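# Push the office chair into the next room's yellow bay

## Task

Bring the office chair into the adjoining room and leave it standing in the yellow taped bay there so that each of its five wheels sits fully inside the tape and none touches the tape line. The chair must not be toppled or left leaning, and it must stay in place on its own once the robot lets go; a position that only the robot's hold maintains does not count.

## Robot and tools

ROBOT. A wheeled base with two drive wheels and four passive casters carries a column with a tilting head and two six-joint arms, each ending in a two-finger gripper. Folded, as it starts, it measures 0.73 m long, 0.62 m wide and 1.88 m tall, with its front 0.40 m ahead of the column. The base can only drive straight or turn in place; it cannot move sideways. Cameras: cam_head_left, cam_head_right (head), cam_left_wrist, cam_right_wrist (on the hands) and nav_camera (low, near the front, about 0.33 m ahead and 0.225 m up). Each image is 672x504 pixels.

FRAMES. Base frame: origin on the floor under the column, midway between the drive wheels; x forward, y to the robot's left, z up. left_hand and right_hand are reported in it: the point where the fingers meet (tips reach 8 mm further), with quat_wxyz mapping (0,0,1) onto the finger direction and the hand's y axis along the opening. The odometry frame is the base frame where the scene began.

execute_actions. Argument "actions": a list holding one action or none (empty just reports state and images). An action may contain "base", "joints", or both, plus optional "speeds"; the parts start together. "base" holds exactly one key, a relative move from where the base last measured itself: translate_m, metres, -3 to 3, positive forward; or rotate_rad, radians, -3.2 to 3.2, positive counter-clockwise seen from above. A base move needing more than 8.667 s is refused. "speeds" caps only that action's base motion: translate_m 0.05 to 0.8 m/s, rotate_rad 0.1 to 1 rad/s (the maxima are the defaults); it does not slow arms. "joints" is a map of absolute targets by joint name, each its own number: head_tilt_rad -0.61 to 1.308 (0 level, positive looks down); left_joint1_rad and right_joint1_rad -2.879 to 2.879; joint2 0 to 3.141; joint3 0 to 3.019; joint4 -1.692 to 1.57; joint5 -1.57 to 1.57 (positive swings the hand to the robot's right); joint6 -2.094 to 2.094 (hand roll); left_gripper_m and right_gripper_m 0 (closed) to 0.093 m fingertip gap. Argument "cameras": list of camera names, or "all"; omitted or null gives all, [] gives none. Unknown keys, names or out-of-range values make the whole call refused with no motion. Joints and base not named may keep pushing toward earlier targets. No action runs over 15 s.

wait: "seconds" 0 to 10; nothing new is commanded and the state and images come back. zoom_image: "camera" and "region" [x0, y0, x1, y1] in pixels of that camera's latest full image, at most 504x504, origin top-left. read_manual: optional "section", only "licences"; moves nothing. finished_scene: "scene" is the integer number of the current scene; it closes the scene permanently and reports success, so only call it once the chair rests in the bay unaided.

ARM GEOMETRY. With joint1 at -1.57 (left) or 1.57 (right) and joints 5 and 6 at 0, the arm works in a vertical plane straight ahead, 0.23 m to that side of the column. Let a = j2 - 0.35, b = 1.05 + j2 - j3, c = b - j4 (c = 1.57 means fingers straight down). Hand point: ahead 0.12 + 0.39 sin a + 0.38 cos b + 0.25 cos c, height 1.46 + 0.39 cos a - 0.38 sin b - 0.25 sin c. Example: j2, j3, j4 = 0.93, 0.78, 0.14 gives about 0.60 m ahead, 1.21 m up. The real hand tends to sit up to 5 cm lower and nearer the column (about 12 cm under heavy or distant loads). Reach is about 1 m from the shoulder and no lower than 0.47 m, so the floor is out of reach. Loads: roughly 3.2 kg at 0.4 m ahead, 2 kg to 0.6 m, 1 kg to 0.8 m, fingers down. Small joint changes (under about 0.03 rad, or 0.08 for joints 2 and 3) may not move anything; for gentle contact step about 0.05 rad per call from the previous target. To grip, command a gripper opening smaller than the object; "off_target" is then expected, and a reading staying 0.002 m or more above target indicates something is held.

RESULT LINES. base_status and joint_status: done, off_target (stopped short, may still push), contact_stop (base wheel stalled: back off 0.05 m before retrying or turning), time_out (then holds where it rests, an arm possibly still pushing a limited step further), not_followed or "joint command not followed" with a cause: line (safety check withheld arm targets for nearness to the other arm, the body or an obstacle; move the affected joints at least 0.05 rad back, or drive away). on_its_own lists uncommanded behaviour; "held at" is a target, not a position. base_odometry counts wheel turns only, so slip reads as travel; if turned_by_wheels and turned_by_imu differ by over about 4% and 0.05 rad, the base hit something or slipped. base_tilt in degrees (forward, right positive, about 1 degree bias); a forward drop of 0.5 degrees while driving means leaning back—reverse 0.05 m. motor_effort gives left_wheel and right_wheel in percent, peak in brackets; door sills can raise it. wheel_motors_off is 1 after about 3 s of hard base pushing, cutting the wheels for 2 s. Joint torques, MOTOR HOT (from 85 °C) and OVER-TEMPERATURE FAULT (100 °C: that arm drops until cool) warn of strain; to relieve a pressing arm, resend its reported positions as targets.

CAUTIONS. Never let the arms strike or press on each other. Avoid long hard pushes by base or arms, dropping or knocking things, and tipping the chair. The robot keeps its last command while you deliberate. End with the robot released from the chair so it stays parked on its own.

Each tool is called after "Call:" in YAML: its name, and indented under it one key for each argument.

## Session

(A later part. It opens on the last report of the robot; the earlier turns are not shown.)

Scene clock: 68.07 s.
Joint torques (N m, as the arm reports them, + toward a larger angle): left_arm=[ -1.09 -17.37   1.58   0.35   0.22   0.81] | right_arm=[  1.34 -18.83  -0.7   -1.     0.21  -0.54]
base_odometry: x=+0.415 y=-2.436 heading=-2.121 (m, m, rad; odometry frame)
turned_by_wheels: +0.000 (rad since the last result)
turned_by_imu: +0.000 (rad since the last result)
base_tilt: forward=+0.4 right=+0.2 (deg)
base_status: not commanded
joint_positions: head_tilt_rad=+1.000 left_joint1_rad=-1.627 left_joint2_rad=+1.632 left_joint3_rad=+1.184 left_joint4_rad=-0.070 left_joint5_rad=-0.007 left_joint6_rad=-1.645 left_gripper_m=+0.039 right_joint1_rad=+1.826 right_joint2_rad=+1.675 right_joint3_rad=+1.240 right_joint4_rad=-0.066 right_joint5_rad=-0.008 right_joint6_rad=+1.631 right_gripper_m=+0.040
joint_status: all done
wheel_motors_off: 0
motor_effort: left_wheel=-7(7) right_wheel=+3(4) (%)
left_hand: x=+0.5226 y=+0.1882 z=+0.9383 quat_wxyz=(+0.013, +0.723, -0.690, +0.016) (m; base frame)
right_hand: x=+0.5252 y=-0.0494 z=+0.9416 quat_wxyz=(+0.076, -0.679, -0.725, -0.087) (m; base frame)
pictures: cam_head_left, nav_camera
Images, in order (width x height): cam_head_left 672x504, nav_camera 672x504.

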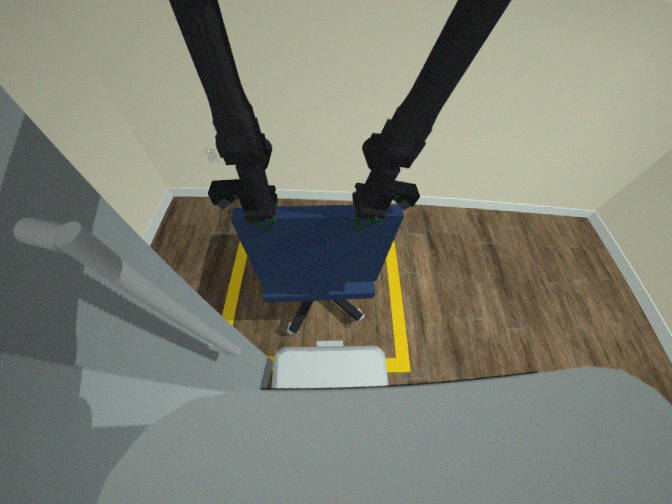

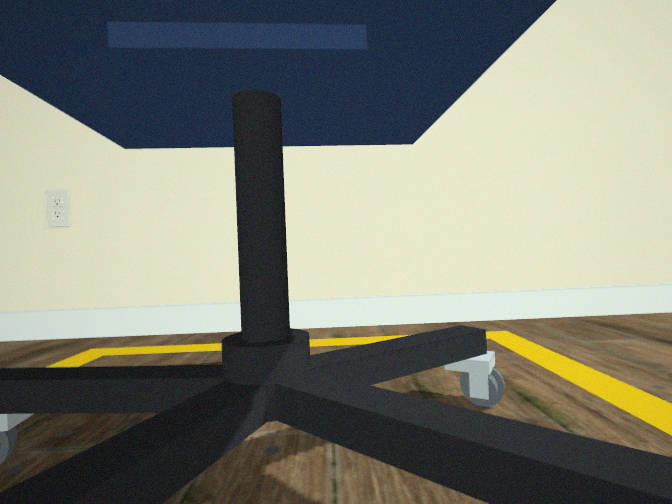

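Call:
execute_actions:
  actions:
    - {"joints":{"left_gripper_m":0.093,"right_gripper_m":0.093}}
  cameras: []

Call:
execute_actions:
  actions:
    - {"joints":{"left_joint2_rad":1.54,"left_joint4_rad":-0.24,"right_joint2_rad":1.56,"right_joint4_rad":-0.25}}
  cameras: []

Call:
execute_actions:
  actions:
    - {"joints":{"left_joint2_rad":1.4,"left_joint4_rad":-0.42,"right_joint2_rad":1.42,"right_joint4_rad":-0.43}}
  cameras: ["cam_head_left","nav_camera"]

Scene clock: 72.50 s.
Joint torques (N m, as the arm reports them, + toward a larger angle): left_arm=[ -1.51 -17.73   0.85   0.31   0.     0.05] | right_arm=[  1.06 -18.04   0.83   0.15  -0.06  -0.08]
base_odometry: x=+0.415 y=-2.436 heading=-2.121 (m, m, rad; odometry frame)
turned_by_wheels: +0.000 (rad since the last result)
turned_by_imu: +0.000 (rad since the last result)
base_tilt: forward=+0.2 right=+0.3 (deg)
base_status: not commanded
joint_positions: head_tilt_rad=+1.000 left_joint1_rad=-1.627 left_joint2_rad=+1.632 left_joint3_rad=+1.196 left_joint4_rad=-0.070 left_joint5_rad=-0.002 left_joint6_rad=-1.579 left_gripper_m=+0.093 right_joint1_rad=+1.826 right_joint2_rad=+1.672 right_joint3_rad=+1.220 right_joint4_rad=-0.093 right_joint5_rad=-0.003 right_joint6_rad=+1.580 right_gripper_m=+0.093
joint_status: all done
wheel_motors_off: 0
motor_effort: left_wheel=-7(7) right_wheel=+5(6) (%)
left_hand: x=+0.5297 y=+0.1872 z=+0.9387 quat_wxyz=(+0.011, +0.700, -0.714, +0.022) (m; base frame)
right_hand: x=+0.5084 y=-0.0527 z=+0.9420 quat_wxyz=(+0.086, -0.659, -0.744, -0.071) (m; base frame)
pictures: none
No camera images: the call's "cameras" was empty. Leave "cameras" out to get every camera's image.

Scene clock: 73.37 s.
Joint torques (N m, as the arm reports them, + toward a larger angle): left_arm=[ -0.3  -17.64   1.03  -0.03   0.06   0.08] | right_arm=[  0.76 -16.92   2.03   0.09  -0.09  -0.07]
base_odometry: x=+0.415 y=-2.436 heading=-2.121 (m, m, rad; odometry frame)
turned_by_wheels: +0.000 (rad since the last result)
turned_by_imu: +0.000 (rad since the last result)
base_tilt: forward=+0.3 right=+0.3 (deg)
base_status: not commanded
joint_positions: head_tilt_rad=+1.000 left_joint1_rad=-1.627 left_joint2_rad=+1.534 left_joint3_rad=+1.199 left_joint4_rad=-0.224 left_joint5_rad=-0.002 left_joint6_rad=-1.577 left_gripper_m=+0.093 right_joint1_rad=+1.826 right_joint2_rad=+1.551 right_joint3_rad=+1.220 right_joint4_rad=-0.243 right_joint5_rad=-0.002 right_joint6_rad=+1.579 right_gripper_m=+0.093
joint_status: all done
wheel_motors_off: 0
motor_effort: left_wheel=-9(7) right_wheel=+5(6) (%)
left_hand: x=+0.5433 y=+0.1888 z=+0.9801 quat_wxyz=(+0.029, +0.699, -0.715, +0.004) (m; base frame)
right_hand: x=+0.5335 y=-0.0607 z=+0.9915 quat_wxyz=(+0.096, -0.657, -0.745, -0.060) (m; base frame)
pictures: none
No camera images: the call's "cameras" was empty. Leave "cameras" out to get every camera's image.

Scene clock: 74.30 s.
Joint torques (N m, as the arm reports them, + toward a larger angle): left_arm=[ -1.07 -17.81   2.31  -0.04  -0.02   0.07] | right_arm=[  0.56 -16.83   3.41   0.08  -0.1   -0.07]
base_odometry: x=+0.415 y=-2.436 heading=-2.121 (m, m, rad; odometry frame)
turned_by_wheels: +0.000 (rad since the last result)
turned_by_imu: +0.000 (rad since the last result)
base_tilt: forward=+0.2 right=+0.2 (deg)
base_status: not commanded
joint_positions: head_tilt_rad=+1.000 left_joint1_rad=-1.627 left_joint2_rad=+1.384 left_joint3_rad=+1.199 left_joint4_rad=-0.404 left_joint5_rad=-0.002 left_joint6_rad=-1.577 left_gripper_m=+0.093 right_joint1_rad=+1.826 right_joint2_rad=+1.406 right_joint3_rad=+1.218 right_joint4_rad=-0.423 right_joint5_rad=-0.002 right_joint6_rad=+1.579 right_gripper_m=+0.093
joint_status: all done
wheel_motors_off: 0
motor_effort: left_wheel=-8(10) right_wheel=+6(6) (%)
left_hand: x=+0.5656 y=+0.1914 z=+1.0468 quat_wxyz=(+0.039, +0.698, -0.715, -0.007) (m; base frame)
right_hand: x=+0.5542 y=-0.0725 z=+1.0556 quat_wxyz=(+0.108, -0.655, -0.746, -0.046) (m; base frame)
pictures: cam_head_left, nav_camera
Images, in order (width x height): cam_head_left 672x504, nav_camera 672x504.

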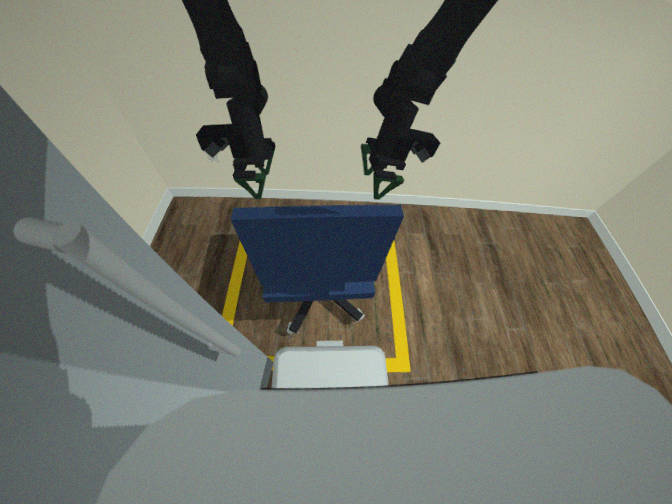

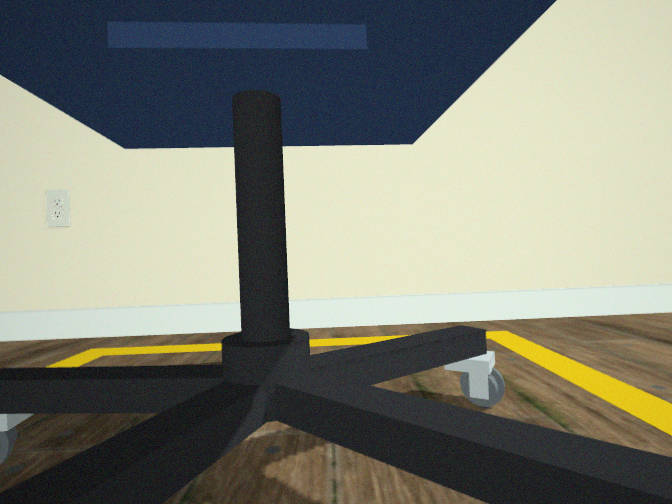

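Call:
finished_scene:
  scene: 2

The scene is finished: the task was done.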